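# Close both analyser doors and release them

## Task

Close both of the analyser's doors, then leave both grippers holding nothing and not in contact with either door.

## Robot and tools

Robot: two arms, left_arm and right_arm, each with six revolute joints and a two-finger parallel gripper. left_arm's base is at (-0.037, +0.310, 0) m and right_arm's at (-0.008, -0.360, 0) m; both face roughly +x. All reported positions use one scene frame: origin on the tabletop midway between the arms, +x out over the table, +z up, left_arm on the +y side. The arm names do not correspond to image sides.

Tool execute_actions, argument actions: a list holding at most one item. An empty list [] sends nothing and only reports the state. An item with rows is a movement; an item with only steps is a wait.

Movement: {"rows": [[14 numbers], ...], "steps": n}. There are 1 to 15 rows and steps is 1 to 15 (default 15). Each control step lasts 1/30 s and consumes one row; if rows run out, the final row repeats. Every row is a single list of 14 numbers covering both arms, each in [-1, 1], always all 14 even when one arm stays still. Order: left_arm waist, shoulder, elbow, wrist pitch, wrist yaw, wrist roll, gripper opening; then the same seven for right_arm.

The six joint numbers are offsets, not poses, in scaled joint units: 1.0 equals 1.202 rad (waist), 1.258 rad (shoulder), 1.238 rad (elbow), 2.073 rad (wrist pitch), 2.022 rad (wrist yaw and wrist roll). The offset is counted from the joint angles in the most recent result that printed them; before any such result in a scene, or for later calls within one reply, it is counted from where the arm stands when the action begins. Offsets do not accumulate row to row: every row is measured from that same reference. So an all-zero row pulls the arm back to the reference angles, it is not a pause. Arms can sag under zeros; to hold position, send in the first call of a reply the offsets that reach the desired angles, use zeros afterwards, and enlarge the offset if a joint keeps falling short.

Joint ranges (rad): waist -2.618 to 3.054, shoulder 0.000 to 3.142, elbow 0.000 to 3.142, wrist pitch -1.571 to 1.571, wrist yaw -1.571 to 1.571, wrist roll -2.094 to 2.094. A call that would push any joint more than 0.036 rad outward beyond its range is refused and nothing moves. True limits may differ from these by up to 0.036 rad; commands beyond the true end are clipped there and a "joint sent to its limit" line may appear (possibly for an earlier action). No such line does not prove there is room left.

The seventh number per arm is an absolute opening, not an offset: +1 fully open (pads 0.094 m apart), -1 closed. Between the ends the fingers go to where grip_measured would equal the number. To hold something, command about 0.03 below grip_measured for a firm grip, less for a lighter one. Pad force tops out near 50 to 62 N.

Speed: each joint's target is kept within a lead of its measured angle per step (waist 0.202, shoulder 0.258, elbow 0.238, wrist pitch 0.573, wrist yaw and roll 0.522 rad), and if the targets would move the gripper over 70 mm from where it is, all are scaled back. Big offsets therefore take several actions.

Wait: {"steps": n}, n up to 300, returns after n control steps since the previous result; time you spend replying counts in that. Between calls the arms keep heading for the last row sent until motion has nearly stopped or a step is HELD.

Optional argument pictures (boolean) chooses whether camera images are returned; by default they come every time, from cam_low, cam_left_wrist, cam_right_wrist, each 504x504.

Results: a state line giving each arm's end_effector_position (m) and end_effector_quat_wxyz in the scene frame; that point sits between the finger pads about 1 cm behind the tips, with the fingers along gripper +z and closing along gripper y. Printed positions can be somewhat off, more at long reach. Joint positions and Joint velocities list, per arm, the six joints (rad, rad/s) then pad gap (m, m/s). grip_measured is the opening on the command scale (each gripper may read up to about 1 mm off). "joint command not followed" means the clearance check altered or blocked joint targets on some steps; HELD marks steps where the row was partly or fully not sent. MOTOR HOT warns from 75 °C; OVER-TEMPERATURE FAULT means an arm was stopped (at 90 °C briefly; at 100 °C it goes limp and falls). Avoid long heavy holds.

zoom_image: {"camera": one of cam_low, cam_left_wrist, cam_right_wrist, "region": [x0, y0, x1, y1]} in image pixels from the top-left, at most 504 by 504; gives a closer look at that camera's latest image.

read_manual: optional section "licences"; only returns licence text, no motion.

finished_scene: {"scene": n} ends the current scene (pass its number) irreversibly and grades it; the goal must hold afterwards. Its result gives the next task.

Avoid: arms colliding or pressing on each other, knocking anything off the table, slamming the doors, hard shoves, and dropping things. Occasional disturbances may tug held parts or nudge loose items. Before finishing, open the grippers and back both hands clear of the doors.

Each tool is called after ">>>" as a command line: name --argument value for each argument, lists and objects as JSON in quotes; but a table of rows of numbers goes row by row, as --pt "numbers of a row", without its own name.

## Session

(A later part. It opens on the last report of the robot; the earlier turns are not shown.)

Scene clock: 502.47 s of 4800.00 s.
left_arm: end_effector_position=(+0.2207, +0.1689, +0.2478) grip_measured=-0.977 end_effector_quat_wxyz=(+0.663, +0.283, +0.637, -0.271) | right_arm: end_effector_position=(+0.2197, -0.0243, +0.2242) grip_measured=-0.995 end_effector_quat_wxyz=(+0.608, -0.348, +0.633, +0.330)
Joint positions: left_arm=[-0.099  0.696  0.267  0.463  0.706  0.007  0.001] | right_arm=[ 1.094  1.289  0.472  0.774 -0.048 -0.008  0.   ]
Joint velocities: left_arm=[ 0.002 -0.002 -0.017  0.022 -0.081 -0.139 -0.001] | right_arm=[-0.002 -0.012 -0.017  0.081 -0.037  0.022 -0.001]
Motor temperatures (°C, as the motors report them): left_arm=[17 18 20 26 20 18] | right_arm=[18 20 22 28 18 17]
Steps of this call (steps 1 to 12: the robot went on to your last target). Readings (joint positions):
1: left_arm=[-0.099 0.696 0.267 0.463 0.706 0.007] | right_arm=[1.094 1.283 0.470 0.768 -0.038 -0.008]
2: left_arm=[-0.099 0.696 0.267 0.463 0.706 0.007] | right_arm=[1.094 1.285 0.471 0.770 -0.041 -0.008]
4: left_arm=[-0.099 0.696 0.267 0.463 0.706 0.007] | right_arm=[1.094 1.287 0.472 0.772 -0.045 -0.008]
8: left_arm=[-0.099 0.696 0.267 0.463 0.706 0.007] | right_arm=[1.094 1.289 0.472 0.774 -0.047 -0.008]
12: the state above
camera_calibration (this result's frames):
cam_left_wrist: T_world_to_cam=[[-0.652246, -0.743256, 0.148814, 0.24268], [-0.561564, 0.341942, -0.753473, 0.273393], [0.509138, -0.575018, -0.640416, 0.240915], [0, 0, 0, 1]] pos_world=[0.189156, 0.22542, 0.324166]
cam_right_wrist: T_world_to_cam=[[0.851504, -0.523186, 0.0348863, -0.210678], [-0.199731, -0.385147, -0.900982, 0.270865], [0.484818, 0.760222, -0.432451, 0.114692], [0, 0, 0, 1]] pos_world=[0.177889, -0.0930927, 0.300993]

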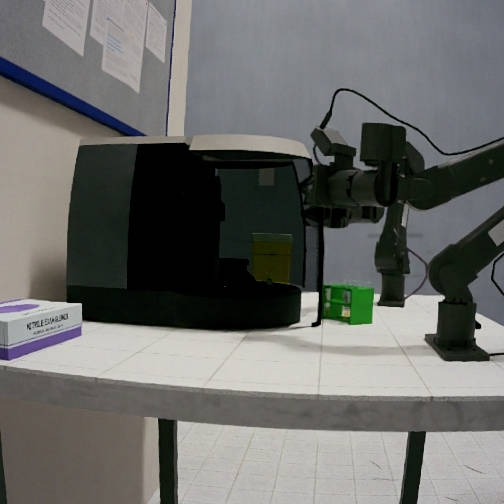

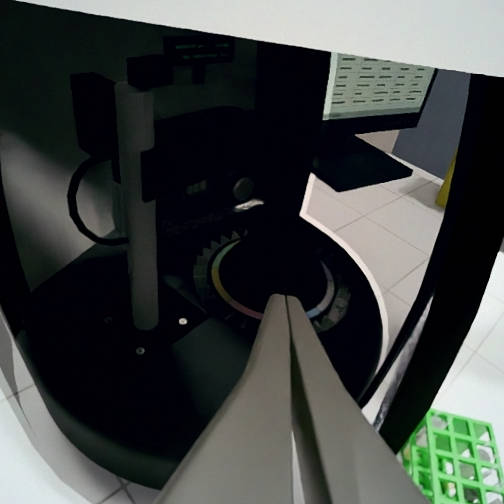

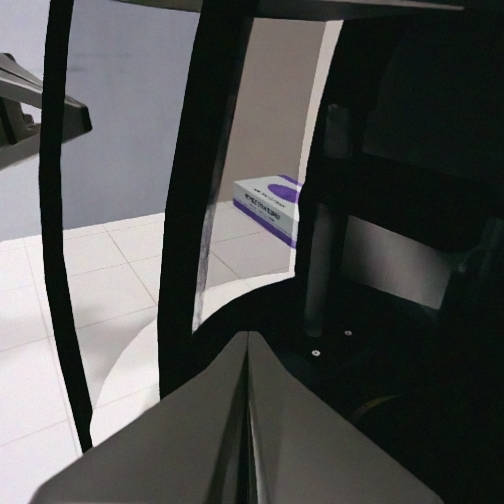

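>>> execute_actions --actions '[{"rows": [[0,0,0,0,0,0,-1, -0.022,0.022,0.04,0.003,0.022,0,-1],[0,0,0,0,0,0,-1, -0.025,0.025,0.042,0.003,0.025,0,-1],[0,0,0,0,0,0,-1, -0.028,0.028,0.044,0.004,0.028,0,-1],[0,0,0,0,0,0,-1, -0.031,0.031,0.046,0.004,0.031,0,-1],[0,0,0,0,0,0,-1, -0.034,0.034,0.048,0.005,0.034,0,-1],[0,0,0,0,0,0,-1, -0.037,0.037,0.05,0.005,0.037,0,-1],[0,0,0,0,0,0,-1, -0.04,0.04,0.052,0.006,0.04,0,-1],[0,0,0,0,0,0,-1, -0.043,0.043,0.054,0.006,0.043,0,-1],[0,0,0,0,0,0,-1, -0.046,0.046,0.056,0.007,0.046,0,-1],[0,0,0,0,0,0,-1, -0.049,0.049,0.058,0.007,0.049,0,-1],[0,0,0,0,0,0,-1, -0.052,0.052,0.06,0.008,0.052,0,-1],[0,0,0,0,0,0,-1, -0.055,0.055,0.062,0.008,0.055,0,-1],[0,0,0,0,0,0,-1, -0.058,0.058,0.064,0.009,0.058,0,-1],[0,0,0,0,0,0,-1, -0.061,0.061,0.066,0.009,0.061,0,-1],[0,0,0,0,0,0,-1, -0.064,0.064,0.068,0.01,0.064,0,-1]], "steps": 15}]' --pictures false

>>> execute_actions --actions '[{"steps": 12}]'

Scene clock: 526.20 s of 4800.00 s.
left_arm: end_effector_position=(+0.2207, +0.1689, +0.2478) grip_measured=-0.977 end_effector_quat_wxyz=(+0.663, +0.283, +0.637, -0.271) | right_arm: end_effector_position=(+0.2214, -0.0237, +0.2240) grip_measured=-0.996 end_effector_quat_wxyz=(+0.608, -0.351, +0.628, +0.335)
Joint positions: left_arm=[-0.099  0.696  0.267  0.463  0.706  0.007  0.001] | right_arm=[ 1.078  1.302  0.472  0.794 -0.077 -0.008  0.   ]
Joint velocities: left_arm=[ 0.012 -0.007  0.007  0.081 -0.066 -0.022  0.   ] | right_arm=[-0.022  0.066  0.007  0.095 -0.081 -0.051 -0.   ]
Motor temperatures (°C, as the motors report them): left_arm=[17 17 21 27 20 18] | right_arm=[18 20 23 29 18 17]
Steps of this call (steps 1 to 30: the robot went on to your last target; steps 31 to 90: nothing new was sent; then 20.23 s passed at rest; steps 91 to 105: all 15 steps of this action). Readings (joint positions):
91: left_arm=[-0.099 0.696 0.267 0.463 0.706 0.007] | right_arm=[1.094 1.289 0.472 0.774 -0.048 -0.008]
92: left_arm=[-0.099 0.696 0.267 0.463 0.706 0.007] | right_arm=[1.094 1.289 0.472 0.774 -0.048 -0.008]
94: left_arm=[-0.099 0.696 0.267 0.463 0.706 0.007] | right_arm=[1.092 1.290 0.472 0.776 -0.049 -0.008]
98: left_arm=[-0.099 0.696 0.267 0.463 0.706 0.007] | right_arm=[1.088 1.294 0.472 0.782 -0.057 -0.008]
105: the state above

Scene clock: 526.60 s of 4800.00 s.
left_arm: end_effector_position=(+0.2207, +0.1689, +0.2478) grip_measured=-0.977 end_effector_quat_wxyz=(+0.663, +0.283, +0.637, -0.271) | right_arm: end_effector_position=(+0.2214, -0.0236, +0.2244) grip_measured=-0.996 end_effector_quat_wxyz=(+0.608, -0.352, +0.627, +0.337)
Joint positions: left_arm=[-0.099  0.696  0.267  0.463  0.706  0.007  0.001] | right_arm=[ 1.074  1.303  0.472  0.798 -0.087 -0.008  0.   ]
Joint velocities: left_arm=[-0.007  0.007 -0.007  0.007 -0.051 -0.022 -0.   ] | right_arm=[ 0.002 -0.007  0.002  0.037 -0.037  0.007  0.   ]
Motor temperatures (°C, as the motors report them): left_arm=[17 17 21 27 20 18] | right_arm=[18 20 23 29 18 17]
Steps of this call (steps 1 to 12: the robot went on to your last target). Readings (joint positions):
1: left_arm=[-0.099 0.696 0.267 0.463 0.706 0.007] | right_arm=[1.078 1.303 0.472 0.798 -0.080 -0.008]
2: left_arm=[-0.099 0.696 0.267 0.463 0.706 0.007] | right_arm=[1.076 1.303 0.472 0.798 -0.082 -0.008]
4: left_arm=[-0.099 0.696 0.267 0.463 0.706 0.007] | right_arm=[1.075 1.303 0.472 0.798 -0.084 -0.008]
8: left_arm=[-0.099 0.696 0.267 0.463 0.706 0.007] | right_arm=[1.075 1.303 0.472 0.798 -0.087 -0.008]
12: the state above
camera_calibration (this result's frames):
cam_left_wrist: T_world_to_cam=[[-0.652246, -0.743256, 0.148814, 0.24268], [-0.561564, 0.341942, -0.753473, 0.273393], [0.509138, -0.575018, -0.640416, 0.240915], [0, 0, 0, 1]] pos_world=[0.189156, 0.22542, 0.324166]
cam_right_wrist: T_world_to_cam=[[0.861558, -0.506504, 0.0342137, -0.213417], [-0.188356, -0.38152, -0.904967, 0.270144], [0.471423, 0.773237, -0.424105, 0.114817], [0, 0, 0, 1]] pos_world=[0.180627, -0.0938119, 0.300467]

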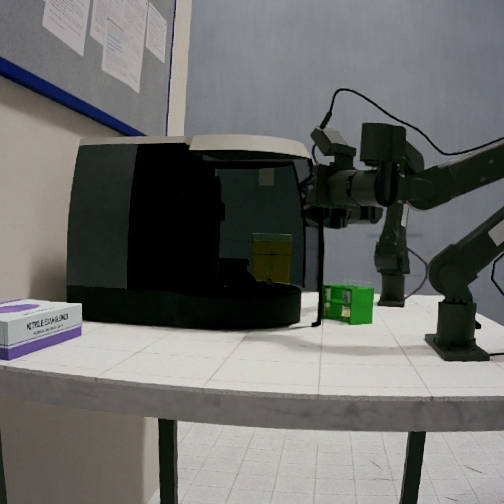

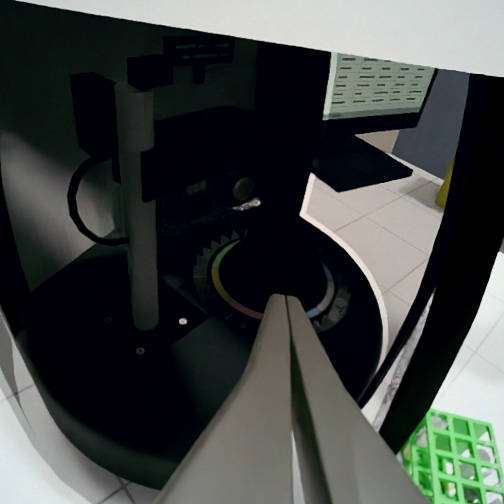

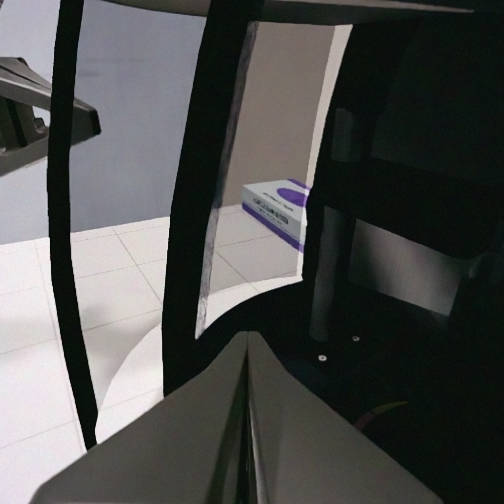

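>>> zoom_image --camera "cam_low" --region '[170, 120, 330, 220]'

>>> zoom_image --camera "cam_right_wrist" --region '[0, 0, 504, 120]'

Region (170, 120, 330, 220) of cam_low's 504x504 image, scaled by 3.150, with more detail than that image has; it fills the top 315 rows of this view, and the rest is white.

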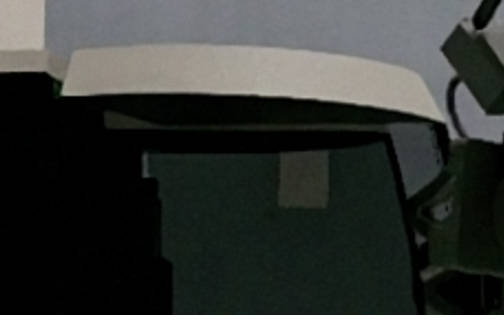

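Region (0, 0, 504, 120) of cam_right_wrist's 504x504 image, scaled by 1.000; it fills the top 120 rows of this view, and the rest is white.

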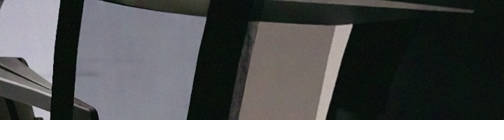

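>>> execute_actions --actions '[{"rows": [[0,0,0,0,0,0,-1, 0,-0.02,0,-0.02,0,0,-1],[0,0,0,0,0,0,-1, 0,-0.05,0,-0.05,0,0,-1],[0,0,0,0,0,0,-1, 0,-0.09,0,-0.09,0,0,-1],[0,0,0,0,0,0,-1, 0,-0.13,0.02,-0.14,0,0,-1],[0,0,0,0,0,0,-1, 0,-0.17,0.05,-0.2,0,0,-1],[0,0,0,0,0,0,-1, 0,-0.21,0.1,-0.26,0,0,-1],[0,0,0,0,0,0,-1, 0,-0.25,0.16,-0.32,0,0,-1],[0,0,0,0,0,0,-1, -0.01,-0.28,0.23,-0.38,0,0,-1],[0,0,0,0,0,0,-1, -0.02,-0.3,0.3,-0.44,0.01,0,-1],[0,0,0,0,0,0,-1, -0.04,-0.32,0.37,-0.5,0.02,0,-1],[0,0,0,0,0,0,-1, -0.06,-0.32,0.44,-0.56,0.03,0,-1],[0,0,0,0,0,0,-1, -0.08,-0.32,0.51,-0.61,0.04,0,-1],[0,0,0,0,0,0,-1, -0.1,-0.32,0.58,-0.65,0.04,0,-1],[0,0,0,0,0,0,-1, -0.12,-0.32,0.63,-0.68,0.04,0,-1],[0,0,0,0,0,0,-1, -0.14,-0.32,0.67,-0.7,0.04,0,-1]], "steps": 15}]' --pictures false

>>> execute_actions --actions '[{"steps": 20}]'

Scene clock: 550.70 s of 4800.00 s.
left_arm: end_effector_position=(+0.2207, +0.1689, +0.2478) grip_measured=-0.977 end_effector_quat_wxyz=(+0.663, +0.283, +0.637, -0.271) | right_arm: end_effector_position=(+0.2169, -0.1087, +0.4069) grip_measured=-0.996 end_effector_quat_wxyz=(+0.609, -0.311, +0.674, +0.278)
Joint positions: left_arm=[-0.099  0.696  0.267  0.463  0.706  0.007  0.001] | right_arm=[ 0.956  0.922  1.105 -0.285 -0.046 -0.008  0.   ]
Joint velocities: left_arm=[-0.002 -0.007  0.002 -0.022 -0.037  0.037 -0.   ] | right_arm=[-0.72   0.007  2.308 -2.41   0.183  0.037 -0.001]
Motor temperatures (°C, as the motors report them): left_arm=[17 17 21 28 20 18] | right_arm=[18 20 24 29 22 17]
Steps of this call (steps 1 to 30: the robot went on to your last target; steps 31 to 90: nothing new was sent; then 20.60 s passed at rest; steps 91 to 105: all 15 steps of this action). Readings (joint positions):
91: left_arm=[-0.099 0.696 0.267 0.463 0.706 0.007] | right_arm=[1.076 1.299 0.470 0.795 -0.095 -0.008]
92: left_arm=[-0.099 0.696 0.267 0.463 0.706 0.007] | right_arm=[1.076 1.291 0.470 0.781 -0.096 -0.008]
94: left_arm=[-0.099 0.696 0.267 0.463 0.706 0.007] | right_arm=[1.076 1.246 0.470 0.708 -0.096 -0.008]
98: left_arm=[-0.099 0.696 0.267 0.463 0.706 0.007] | right_arm=[1.076 1.071 0.567 0.366 -0.096 -0.008]
105: the state above

Scene clock: 551.37 s of 4800.00 s.
left_arm: end_effector_position=(+0.2207, +0.1689, +0.2478) grip_measured=-0.977 end_effector_quat_wxyz=(+0.663, +0.283, +0.637, -0.271) | right_arm: end_effector_position=(+0.2018, -0.1492, +0.4206) grip_measured=-0.996 end_effector_quat_wxyz=(+0.575, -0.303, +0.721, +0.239)
Joint positions: left_arm=[-0.099  0.696  0.267  0.463  0.706  0.007  0.001] | right_arm=[ 0.916  0.893  1.3   -0.633 -0.018 -0.008  0.   ]
Joint velocities: left_arm=[-0.022 -0.017 -0.007 -0.007  0.037  0.022 -0.001] | right_arm=[-0.002 -0.007 -0.017 -0.081  0.007  0.081  0.   ]
Motor temperatures (°C, as the motors report them): left_arm=[17 17 21 28 20 18] | right_arm=[18 20 24 29 22 17]
Steps of this call (steps 1 to 20: the robot went on to your last target). Readings (joint positions):
1: left_arm=[-0.099 0.696 0.267 0.463 0.706 0.007] | right_arm=[0.935 0.922 1.178 -0.350 -0.037 -0.008]
2: left_arm=[-0.099 0.696 0.267 0.463 0.706 0.007] | right_arm=[0.922 0.920 1.235 -0.393 -0.030 -0.008]
4: left_arm=[-0.099 0.696 0.267 0.463 0.706 0.007] | right_arm=[0.916 0.903 1.291 -0.446 -0.023 -0.008]
8: left_arm=[-0.099 0.696 0.267 0.463 0.706 0.007] | right_arm=[0.916 0.891 1.300 -0.544 -0.020 -0.008]
20: the state above
camera_calibration (this result's frames):
cam_left_wrist: T_world_to_cam=[[-0.652246, -0.743256, 0.148814, 0.24268], [-0.561564, 0.341942, -0.753473, 0.273393], [0.509138, -0.575018, -0.640416, 0.240915], [0, 0, 0, 1]] pos_world=[0.189156, 0.22542, 0.324166]
cam_right_wrist: T_world_to_cam=[[0.729942, -0.682922, 0.0283313, -0.264207], [-0.386558, -0.446647, -0.806895, 0.385104], [0.563701, 0.578035, -0.590015, 0.326465], [0, 0, 0, 1]] pos_world=[0.157692, -0.197136, 0.510843]

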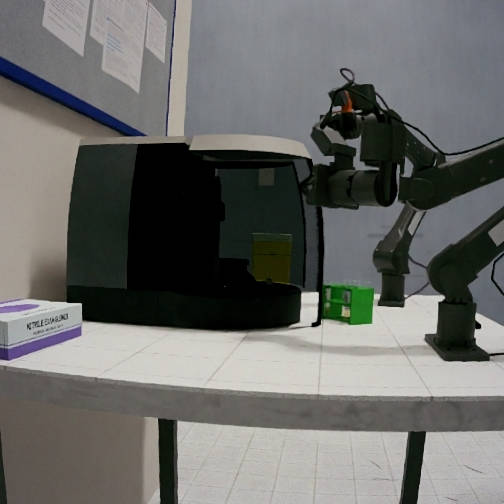

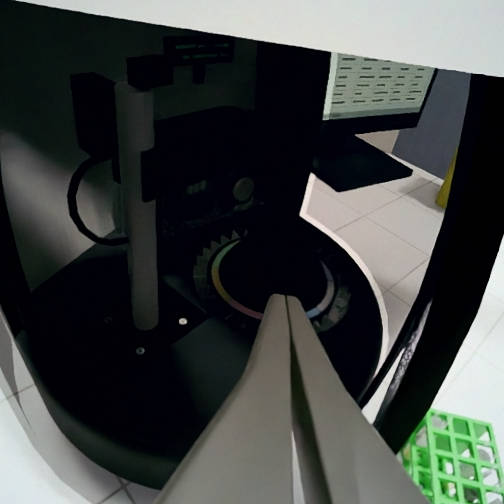

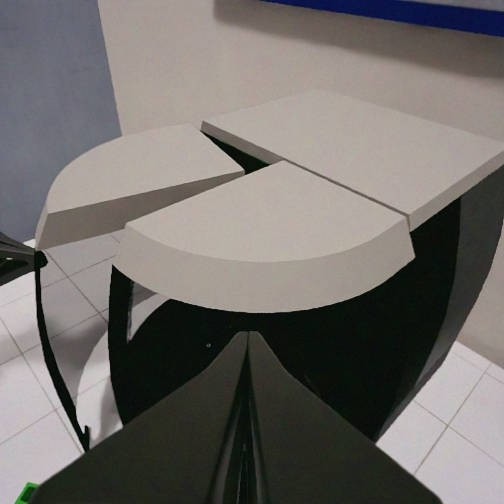

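>>> zoom_image --camera "cam_right_wrist" --region '[180, 100, 430, 270]'

Region (180, 100, 430, 270) of cam_right_wrist's 504x504 image, scaled by 2.016, with more detail than that image has; it fills the top 343 rows of this view, and the rest is white.

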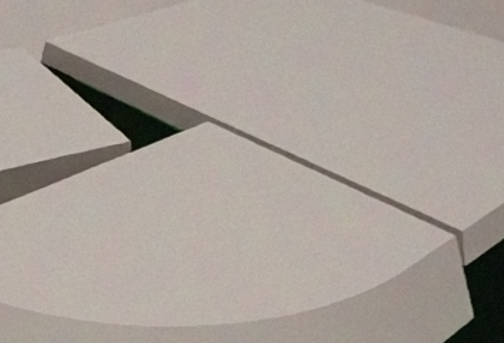

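>>> execute_actions --actions '[{"rows": [[-0.01,0.015,0.015,0.003,-0.006,0,-1, 0,0,0,0,0,0,-1],[-0.017,0.024,0.017,0.006,-0.01,0,-1, 0,0,0,0,0,0,-1],[-0.024,0.034,0.02,0.009,-0.014,0,-1, 0,0,0,0,0,0,-1],[-0.031,0.043,0.022,0.012,-0.018,0,-1, 0,0,0,0,0,0,-1],[-0.038,0.053,0.024,0.015,-0.022,0,-1, 0,0,0,0,0,0,-1],[-0.045,0.062,0.026,0.018,-0.027,0,-1, 0,0,0,0,0,0,-1],[-0.052,0.072,0.029,0.021,-0.031,0,-1, 0,0,0,0,0,0,-1],[-0.059,0.081,0.031,0.024,-0.035,0,-1, 0,0,0,0,0,0,-1],[-0.066,0.091,0.033,0.027,-0.04,0,-1, 0,0,0,0,0,0,-1],[-0.073,0.1,0.036,0.03,-0.044,0,-1, 0,0,0,0,0,0,-1],[-0.08,0.11,0.038,0.033,-0.048,0,-1, 0,0,0,0,0,0,-1],[-0.087,0.119,0.04,0.036,-0.052,0,-1, 0,0,0,0,0,0,-1],[-0.094,0.129,0.042,0.039,-0.057,0,-1, 0,0,0,0,0,0,-1],[-0.101,0.138,0.045,0.042,-0.061,0,-1, 0,0,0,0,0,0,-1],[-0.107,0.148,0.047,0.045,-0.065,0,-1, 0,0,0,0,0,0,-1]], "steps": 15}]' --pictures false

>>> execute_actions --actions '[{"steps": 12}]'

Scene clock: 570.00 s of 4800.00 s.
left_arm: end_effector_position=(+0.2348, +0.1470, +0.2295) grip_measured=-0.977 end_effector_quat_wxyz=(+0.635, +0.286, +0.659, -0.287) | right_arm: end_effector_position=(+0.2017, -0.1494, +0.4197) grip_measured=-0.996 end_effector_quat_wxyz=(+0.574, -0.304, +0.722, +0.239)
Joint positions: left_arm=[-0.207  0.851  0.29   0.523  0.624  0.007  0.001] | right_arm=[ 0.916  0.893  1.3   -0.637 -0.018 -0.008  0.   ]
Joint velocities: left_arm=[-0.222  0.325  0.1    0.198 -0.242 -0.051  0.001] | right_arm=[-0.002  0.012 -0.007 -0.022  0.007  0.007 -0.001]
Motor temperatures (°C, as the motors report them): left_arm=[17 17 21 28 20 18] | right_arm=[18 20 23 29 20 17]
Steps of this call (steps 1 to 30: the robot went on to your last target; steps 31 to 90: nothing new was sent; then 15.13 s passed at rest; steps 91 to 105: all 15 steps of this action). Readings (joint positions):
91: left_arm=[-0.100 0.696 0.267 0.463 0.706 0.007] | right_arm=[0.916 0.893 1.300 -0.637 -0.018 -0.008]
92: left_arm=[-0.102 0.698 0.267 0.465 0.704 0.007] | right_arm=[0.916 0.893 1.300 -0.637 -0.018 -0.008]
94: left_arm=[-0.114 0.715 0.267 0.476 0.699 0.007] | right_arm=[0.916 0.893 1.300 -0.637 -0.018 -0.008]
98: left_arm=[-0.148 0.765 0.267 0.492 0.678 0.007] | right_arm=[0.916 0.893 1.300 -0.637 -0.018 -0.008]
105: the state above

Scene clock: 570.40 s of 4800.00 s.
left_arm: end_effector_position=(+0.2400, +0.1468, +0.2294) grip_measured=-0.977 end_effector_quat_wxyz=(+0.638, +0.280, +0.661, -0.280) | right_arm: end_effector_position=(+0.2017, -0.1494, +0.4197) grip_measured=-0.996 end_effector_quat_wxyz=(+0.574, -0.304, +0.722, +0.239)
Joint positions: left_arm=[-0.22   0.873  0.295  0.542  0.592  0.007  0.001] | right_arm=[ 0.916  0.893  1.3   -0.637 -0.018 -0.008  0.   ]
Joint velocities: left_arm=[-0.032  0.007  0.007 -0.007 -0.022  0.007 -0.   ] | right_arm=[-0.007 -0.002 -0.022 -0.066 -0.022 -0.007 -0.001]
Motor temperatures (°C, as the motors report them): left_arm=[17 17 21 28 20 18] | right_arm=[18 20 23 29 20 17]
Steps of this call (steps 1 to 12: the robot went on to your last target). Readings (joint positions):
1: left_arm=[-0.214 0.861 0.293 0.528 0.618 0.007] | right_arm=[0.916 0.893 1.300 -0.637 -0.018 -0.008]
2: left_arm=[-0.218 0.868 0.295 0.532 0.612 0.007] | right_arm=[0.916 0.893 1.300 -0.637 -0.018 -0.008]
4: left_arm=[-0.220 0.873 0.295 0.535 0.604 0.007] | right_arm=[0.916 0.893 1.300 -0.637 -0.018 -0.008]
8: left_arm=[-0.220 0.873 0.295 0.540 0.595 0.007] | right_arm=[0.916 0.893 1.300 -0.637 -0.018 -0.008]
12: the state above
camera_calibration (this result's frames):
cam_left_wrist: T_world_to_cam=[[-0.645518, -0.74077, 0.18592, 0.231005], [-0.610592, 0.354318, -0.708263, 0.277477], [0.458786, -0.570717, -0.681027, 0.227346], [0, 0, 0, 1]] pos_world=[0.21424, 0.202557, 0.308407]
cam_right_wrist: T_world_to_cam=[[0.730019, -0.682847, 0.0281584, -0.264103], [-0.388757, -0.448794, -0.804644, 0.38341], [0.562086, 0.576458, -0.59309, 0.327475], [0, 0, 0, 1]] pos_world=[0.157785, -0.197045, 0.510167]

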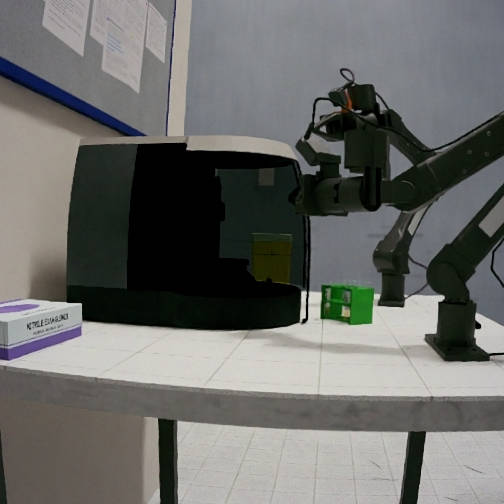

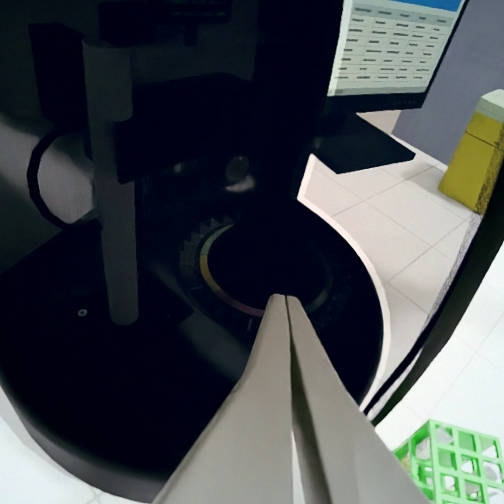

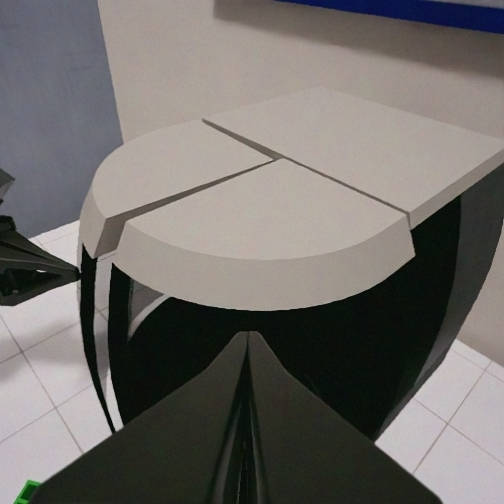

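>>> execute_actions --actions '[{"rows": [[-0.008,0.01,0.022,0.006,-0.002,0,-1, 0,0,0,0,0,0,-1],[-0.011,0.014,0.023,0.007,-0.003,0,-1, 0,0,0,0,0,0,-1],[-0.014,0.018,0.025,0.008,-0.005,0,-1, 0,0,0,0,0,0,-1],[-0.017,0.022,0.026,0.009,-0.006,0,-1, 0,0,0,0,0,0,-1],[-0.02,0.026,0.027,0.011,-0.008,0,-1, 0,0,0,0,0,0,-1],[-0.023,0.03,0.029,0.012,-0.009,0,-1, 0,0,0,0,0,0,-1],[-0.026,0.034,0.03,0.013,-0.011,0,-1, 0,0,0,0,0,0,-1],[-0.029,0.038,0.031,0.014,-0.012,0,-1, 0,0,0,0,0,0,-1],[-0.032,0.042,0.033,0.015,-0.014,0,-1, 0,0,0,0,0,0,-1],[-0.035,0.046,0.034,0.016,-0.015,0,-1, 0,0,0,0,0,0,-1],[-0.038,0.05,0.035,0.018,-0.017,0,-1, 0,0,0,0,0,0,-1],[-0.041,0.054,0.037,0.019,-0.018,0,-1, 0,0,0,0,0,0,-1],[-0.044,0.058,0.038,0.02,-0.02,0,-1, 0,0,0,0,0,0,-1],[-0.046,0.062,0.039,0.021,-0.021,0,-1, 0,0,0,0,0,0,-1],[-0.048,0.065,0.04,0.022,-0.022,0,-1, 0,0,0,0,0,0,-1]], "steps": 15}]' --pictures false

>>> execute_actions --actions '[{"steps": 12}]'

Scene clock: 582.10 s of 4800.00 s.
left_arm: end_effector_position=(+0.2429, +0.1356, +0.2232) grip_measured=-0.977 end_effector_quat_wxyz=(+0.626, +0.286, +0.665, -0.288) | right_arm: end_effector_position=(+0.2017, -0.1494, +0.4197) grip_measured=-0.996 end_effector_quat_wxyz=(+0.574, -0.304, +0.722, +0.239)
Joint positions: left_arm=[-0.261  0.931  0.308  0.564  0.574  0.007  0.001] | right_arm=[ 0.916  0.893  1.3   -0.637 -0.018 -0.008  0.   ]
Joint velocities: left_arm=[-0.017  0.007 -0.007  0.037 -0.022  0.022 -0.   ] | right_arm=[-0.022 -0.017 -0.007  0.022 -0.081 -0.007  0.   ]
Motor temperatures (°C, as the motors report them): left_arm=[17 17 22 29 20 18] | right_arm=[18 20 22 29 19 17]
Steps of this call (steps 1 to 30: the robot went on to your last target; steps 31 to 90: nothing new was sent; then 8.20 s passed at rest; steps 91 to 105: all 15 steps of this action). Readings (joint positions):
91: left_arm=[-0.220 0.873 0.295 0.543 0.589 0.007] | right_arm=[0.916 0.893 1.300 -0.637 -0.018 -0.008]
92: left_arm=[-0.221 0.873 0.295 0.543 0.589 0.007] | right_arm=[0.916 0.893 1.300 -0.637 -0.018 -0.008]
94: left_arm=[-0.226 0.879 0.295 0.547 0.589 0.007] | right_arm=[0.916 0.893 1.300 -0.637 -0.018 -0.008]
98: left_arm=[-0.241 0.901 0.295 0.556 0.585 0.007] | right_arm=[0.916 0.893 1.300 -0.637 -0.018 -0.008]
105: the state above

Scene clock: 582.50 s of 4800.00 s.
left_arm: end_effector_position=(+0.2429, +0.1356, +0.2232) grip_measured=-0.977 end_effector_quat_wxyz=(+0.626, +0.286, +0.665, -0.288) | right_arm: end_effector_position=(+0.2017, -0.1494, +0.4197) grip_measured=-0.996 end_effector_quat_wxyz=(+0.574, -0.304, +0.722, +0.239)
Joint positions: left_arm=[-0.261  0.931  0.308  0.564  0.574  0.007  0.001] | right_arm=[ 0.916  0.893  1.3   -0.637 -0.018 -0.008  0.   ]
Joint velocities: left_arm=[-0.002  0.007 -0.002  0.051  0.051  0.051  0.   ] | right_arm=[-0.007 -0.012 -0.022 -0.022 -0.037 -0.022  0.   ]
Motor temperatures (°C, as the motors report them): left_arm=[17 17 22 29 20 18] | right_arm=[18 20 22 29 19 17]
Steps of this call (steps 1 to 12: the robot went on to your last target). Readings (joint positions):
1: left_arm=[-0.261 0.931 0.308 0.564 0.574 0.007] | right_arm=[0.916 0.893 1.300 -0.637 -0.018 -0.008]
2: left_arm=[-0.261 0.931 0.308 0.564 0.574 0.007] | right_arm=[0.916 0.893 1.300 -0.637 -0.018 -0.008]
4: left_arm=[-0.261 0.931 0.308 0.564 0.574 0.007] | right_arm=[0.916 0.893 1.300 -0.637 -0.018 -0.008]
8: left_arm=[-0.261 0.931 0.308 0.564 0.574 0.007] | right_arm=[0.916 0.893 1.300 -0.637 -0.018 -0.008]
12: the state above
camera_calibration (this result's frames):
cam_left_wrist: T_world_to_cam=[[-0.658408, -0.726792, 0.195635, 0.224831], [-0.617541, 0.373047, -0.692444, 0.274429], [0.430282, -0.576724, -0.69444, 0.226114], [0, 0, 0, 1]] pos_world=[0.220209, 0.191435, 0.303065]
cam_right_wrist: T_world_to_cam=[[0.730019, -0.682847, 0.0281584, -0.264103], [-0.388757, -0.448794, -0.804644, 0.38341], [0.562086, 0.576458, -0.59309, 0.327475], [0, 0, 0, 1]] pos_world=[0.157785, -0.197045, 0.510167]

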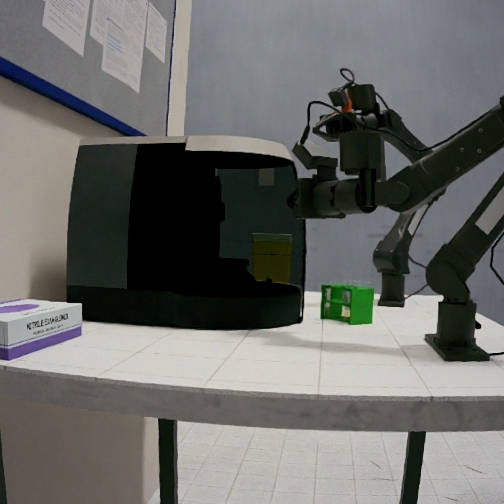

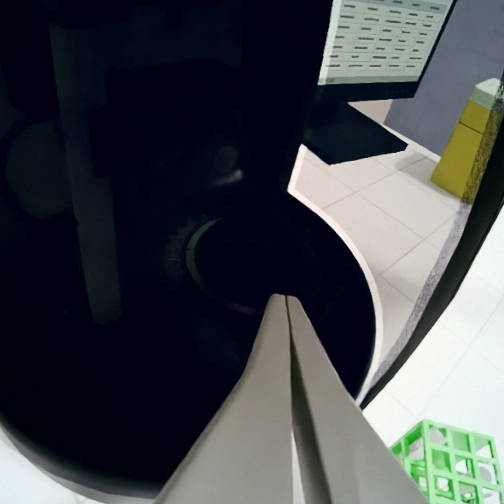

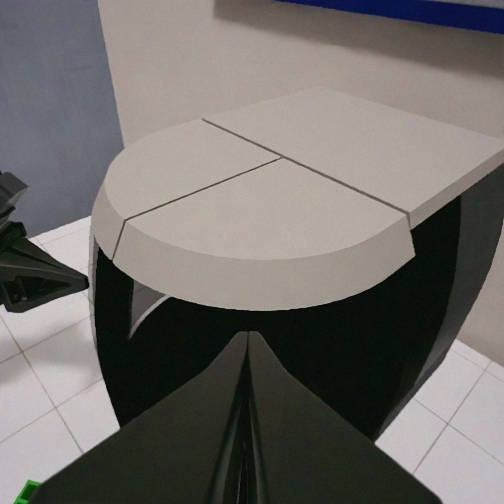

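Both doors look shut. Retracting the left arm.

>>> execute_actions --actions '[{"rows": [[0,-0.02,0,-0.005,0,0,-1, 0,0,0,0,0,0,-1],[0,-0.04,0,-0.01,0,0,-1, 0,0,0,0,0,0,-1],[0,-0.06,0,-0.02,0,0,-1, 0,0,0,0,0,0,-1],[0,-0.085,0,-0.03,0,0,-1, 0,0,0,0,0,0,-1],[0,-0.11,0,-0.045,0,0,-1, 0,0,0,0,0,0,-1],[0,-0.135,0,-0.06,0,0,-1, 0,0,0,0,0,0,-1],[0,-0.16,0,-0.075,0,0,-1, 0,0,0,0,0,0,-1],[0,-0.185,0,-0.09,0,0,-1, 0,0,0,0,0,0,-1],[0,-0.21,0,-0.105,0,0,-1, 0,0,0,0,0,0,-1],[0,-0.235,0,-0.12,0,0,-1, 0,0,0,0,0,0,-1],[0,-0.26,0,-0.135,0,0,-1, 0,0,0,0,0,0,-1],[0,-0.28,0,-0.15,0,0,-1, 0,0,0,0,0,0,-1],[0,-0.3,0,-0.165,0,0,-1, 0,0,0,0,0,0,-1],[0,-0.315,0,-0.18,0,0,-1, 0,0,0,0,0,0,-1],[0,-0.32,0,-0.19,0,0,-1, 0,0,0,0,0,0,-1]], "steps": 15}]' --pictures false

>>> execute_actions --actions '[{"steps": 15}]'

Scene clock: 591.93 s of 4800.00 s.
left_arm: end_effector_position=(+0.1976, +0.1477, +0.2672) grip_measured=-0.977 end_effector_quat_wxyz=(+0.665, +0.292, +0.627, -0.282) | right_arm: end_effector_position=(+0.2017, -0.1494, +0.4197) grip_measured=-0.996 end_effector_quat_wxyz=(+0.574, -0.304, +0.722, +0.239)
Joint positions: left_arm=[-0.261  0.567  0.308  0.311  0.574  0.007  0.001] | right_arm=[ 0.916  0.893  1.3   -0.637 -0.018 -0.008  0.   ]
Joint velocities: left_arm=[-0.017 -0.525  0.002 -0.725 -0.022  0.007 -0.   ] | right_arm=[-0.002 -0.032 -0.002  0.007  0.007  0.007  0.   ]
Motor temperatures (°C, as the motors report them): left_arm=[17 17 22 29 20 18] | right_arm=[18 20 22 29 19 17]
Steps of this call (steps 1 to 15: the robot went on to your last target; steps 16 to 90: nothing new was sent; then 5.93 s passed at rest; steps 91 to 105: all 15 steps of this action). Readings (joint positions):
91: left_arm=[-0.261 0.929 0.308 0.562 0.574 0.007] | right_arm=[0.916 0.893 1.300 -0.637 -0.018 -0.008]
92: left_arm=[-0.261 0.923 0.308 0.558 0.574 0.007] | right_arm=[0.916 0.893 1.300 -0.637 -0.018 -0.008]
94: left_arm=[-0.261 0.895 0.308 0.543 0.574 0.007] | right_arm=[0.916 0.893 1.300 -0.637 -0.018 -0.008]
98: left_arm=[-0.261 0.773 0.308 0.480 0.574 0.007] | right_arm=[0.916 0.893 1.300 -0.637 -0.018 -0.008]
105: the state above

Scene clock: 592.43 s of 4800.00 s.
left_arm: end_effector_position=(+0.1946, +0.1485, +0.2466) grip_measured=-0.977 end_effector_quat_wxyz=(+0.632, +0.287, +0.660, -0.287) | right_arm: end_effector_position=(+0.2017, -0.1494, +0.4197) grip_measured=-0.996 end_effector_quat_wxyz=(+0.574, -0.304, +0.722, +0.239)
Joint positions: left_arm=[-0.261  0.543  0.308  0.191  0.574  0.007  0.001] | right_arm=[ 0.916  0.893  1.3   -0.637 -0.018 -0.008  0.   ]
Joint velocities: left_arm=[-0.007 -0.012 -0.007 -0.066  0.022  0.022  0.   ] | right_arm=[-0.012 -0.002  0.002  0.007  0.007  0.007 -0.   ]
Motor temperatures (°C, as the motors report them): left_arm=[17 17 22 29 20 18] | right_arm=[18 20 22 29 19 17]
Steps of this call (steps 1 to 15: the robot went on to your last target). Readings (joint positions):
1: left_arm=[-0.261 0.552 0.308 0.289 0.574 0.007] | right_arm=[0.916 0.893 1.300 -0.637 -0.018 -0.008]
2: left_arm=[-0.261 0.545 0.308 0.272 0.574 0.007] | right_arm=[0.916 0.893 1.300 -0.637 -0.018 -0.008]
4: left_arm=[-0.261 0.543 0.308 0.243 0.574 0.007] | right_arm=[0.916 0.893 1.300 -0.637 -0.018 -0.008]
8: left_arm=[-0.261 0.543 0.308 0.207 0.574 0.007] | right_arm=[0.916 0.893 1.300 -0.637 -0.018 -0.008]
15: the state above
camera_calibration (this result's frames):
cam_left_wrist: T_world_to_cam=[[-0.661446, -0.725793, 0.18898, 0.199929], [-0.607381, 0.37057, -0.702685, 0.256896], [0.439974, -0.579571, -0.685945, 0.267071], [0, 0, 0, 1]] pos_world=[0.170772, 0.204696, 0.325931]
cam_right_wrist: T_world_to_cam=[[0.730019, -0.682847, 0.0281584, -0.264103], [-0.388757, -0.448794, -0.804644, 0.38341], [0.562086, 0.576458, -0.59309, 0.327475], [0, 0, 0, 1]] pos_world=[0.157785, -0.197045, 0.510167]

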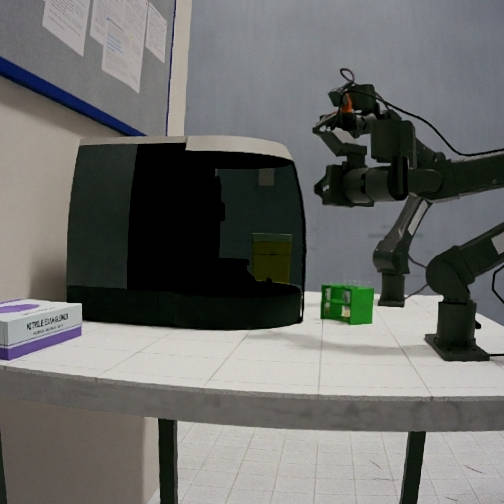

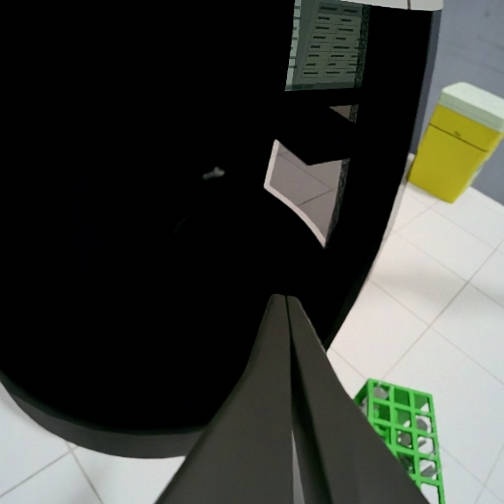

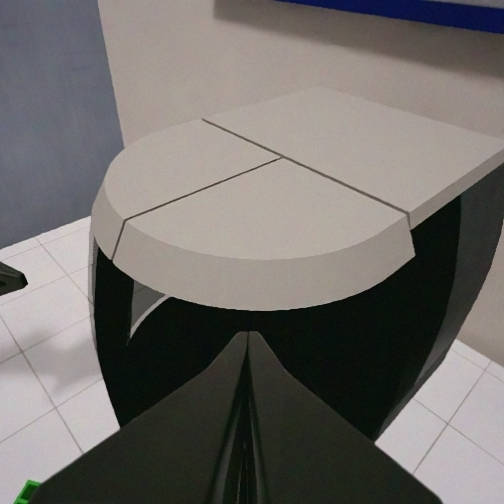

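>>> finished_scene --scene 1

The scene is finished: the task was done.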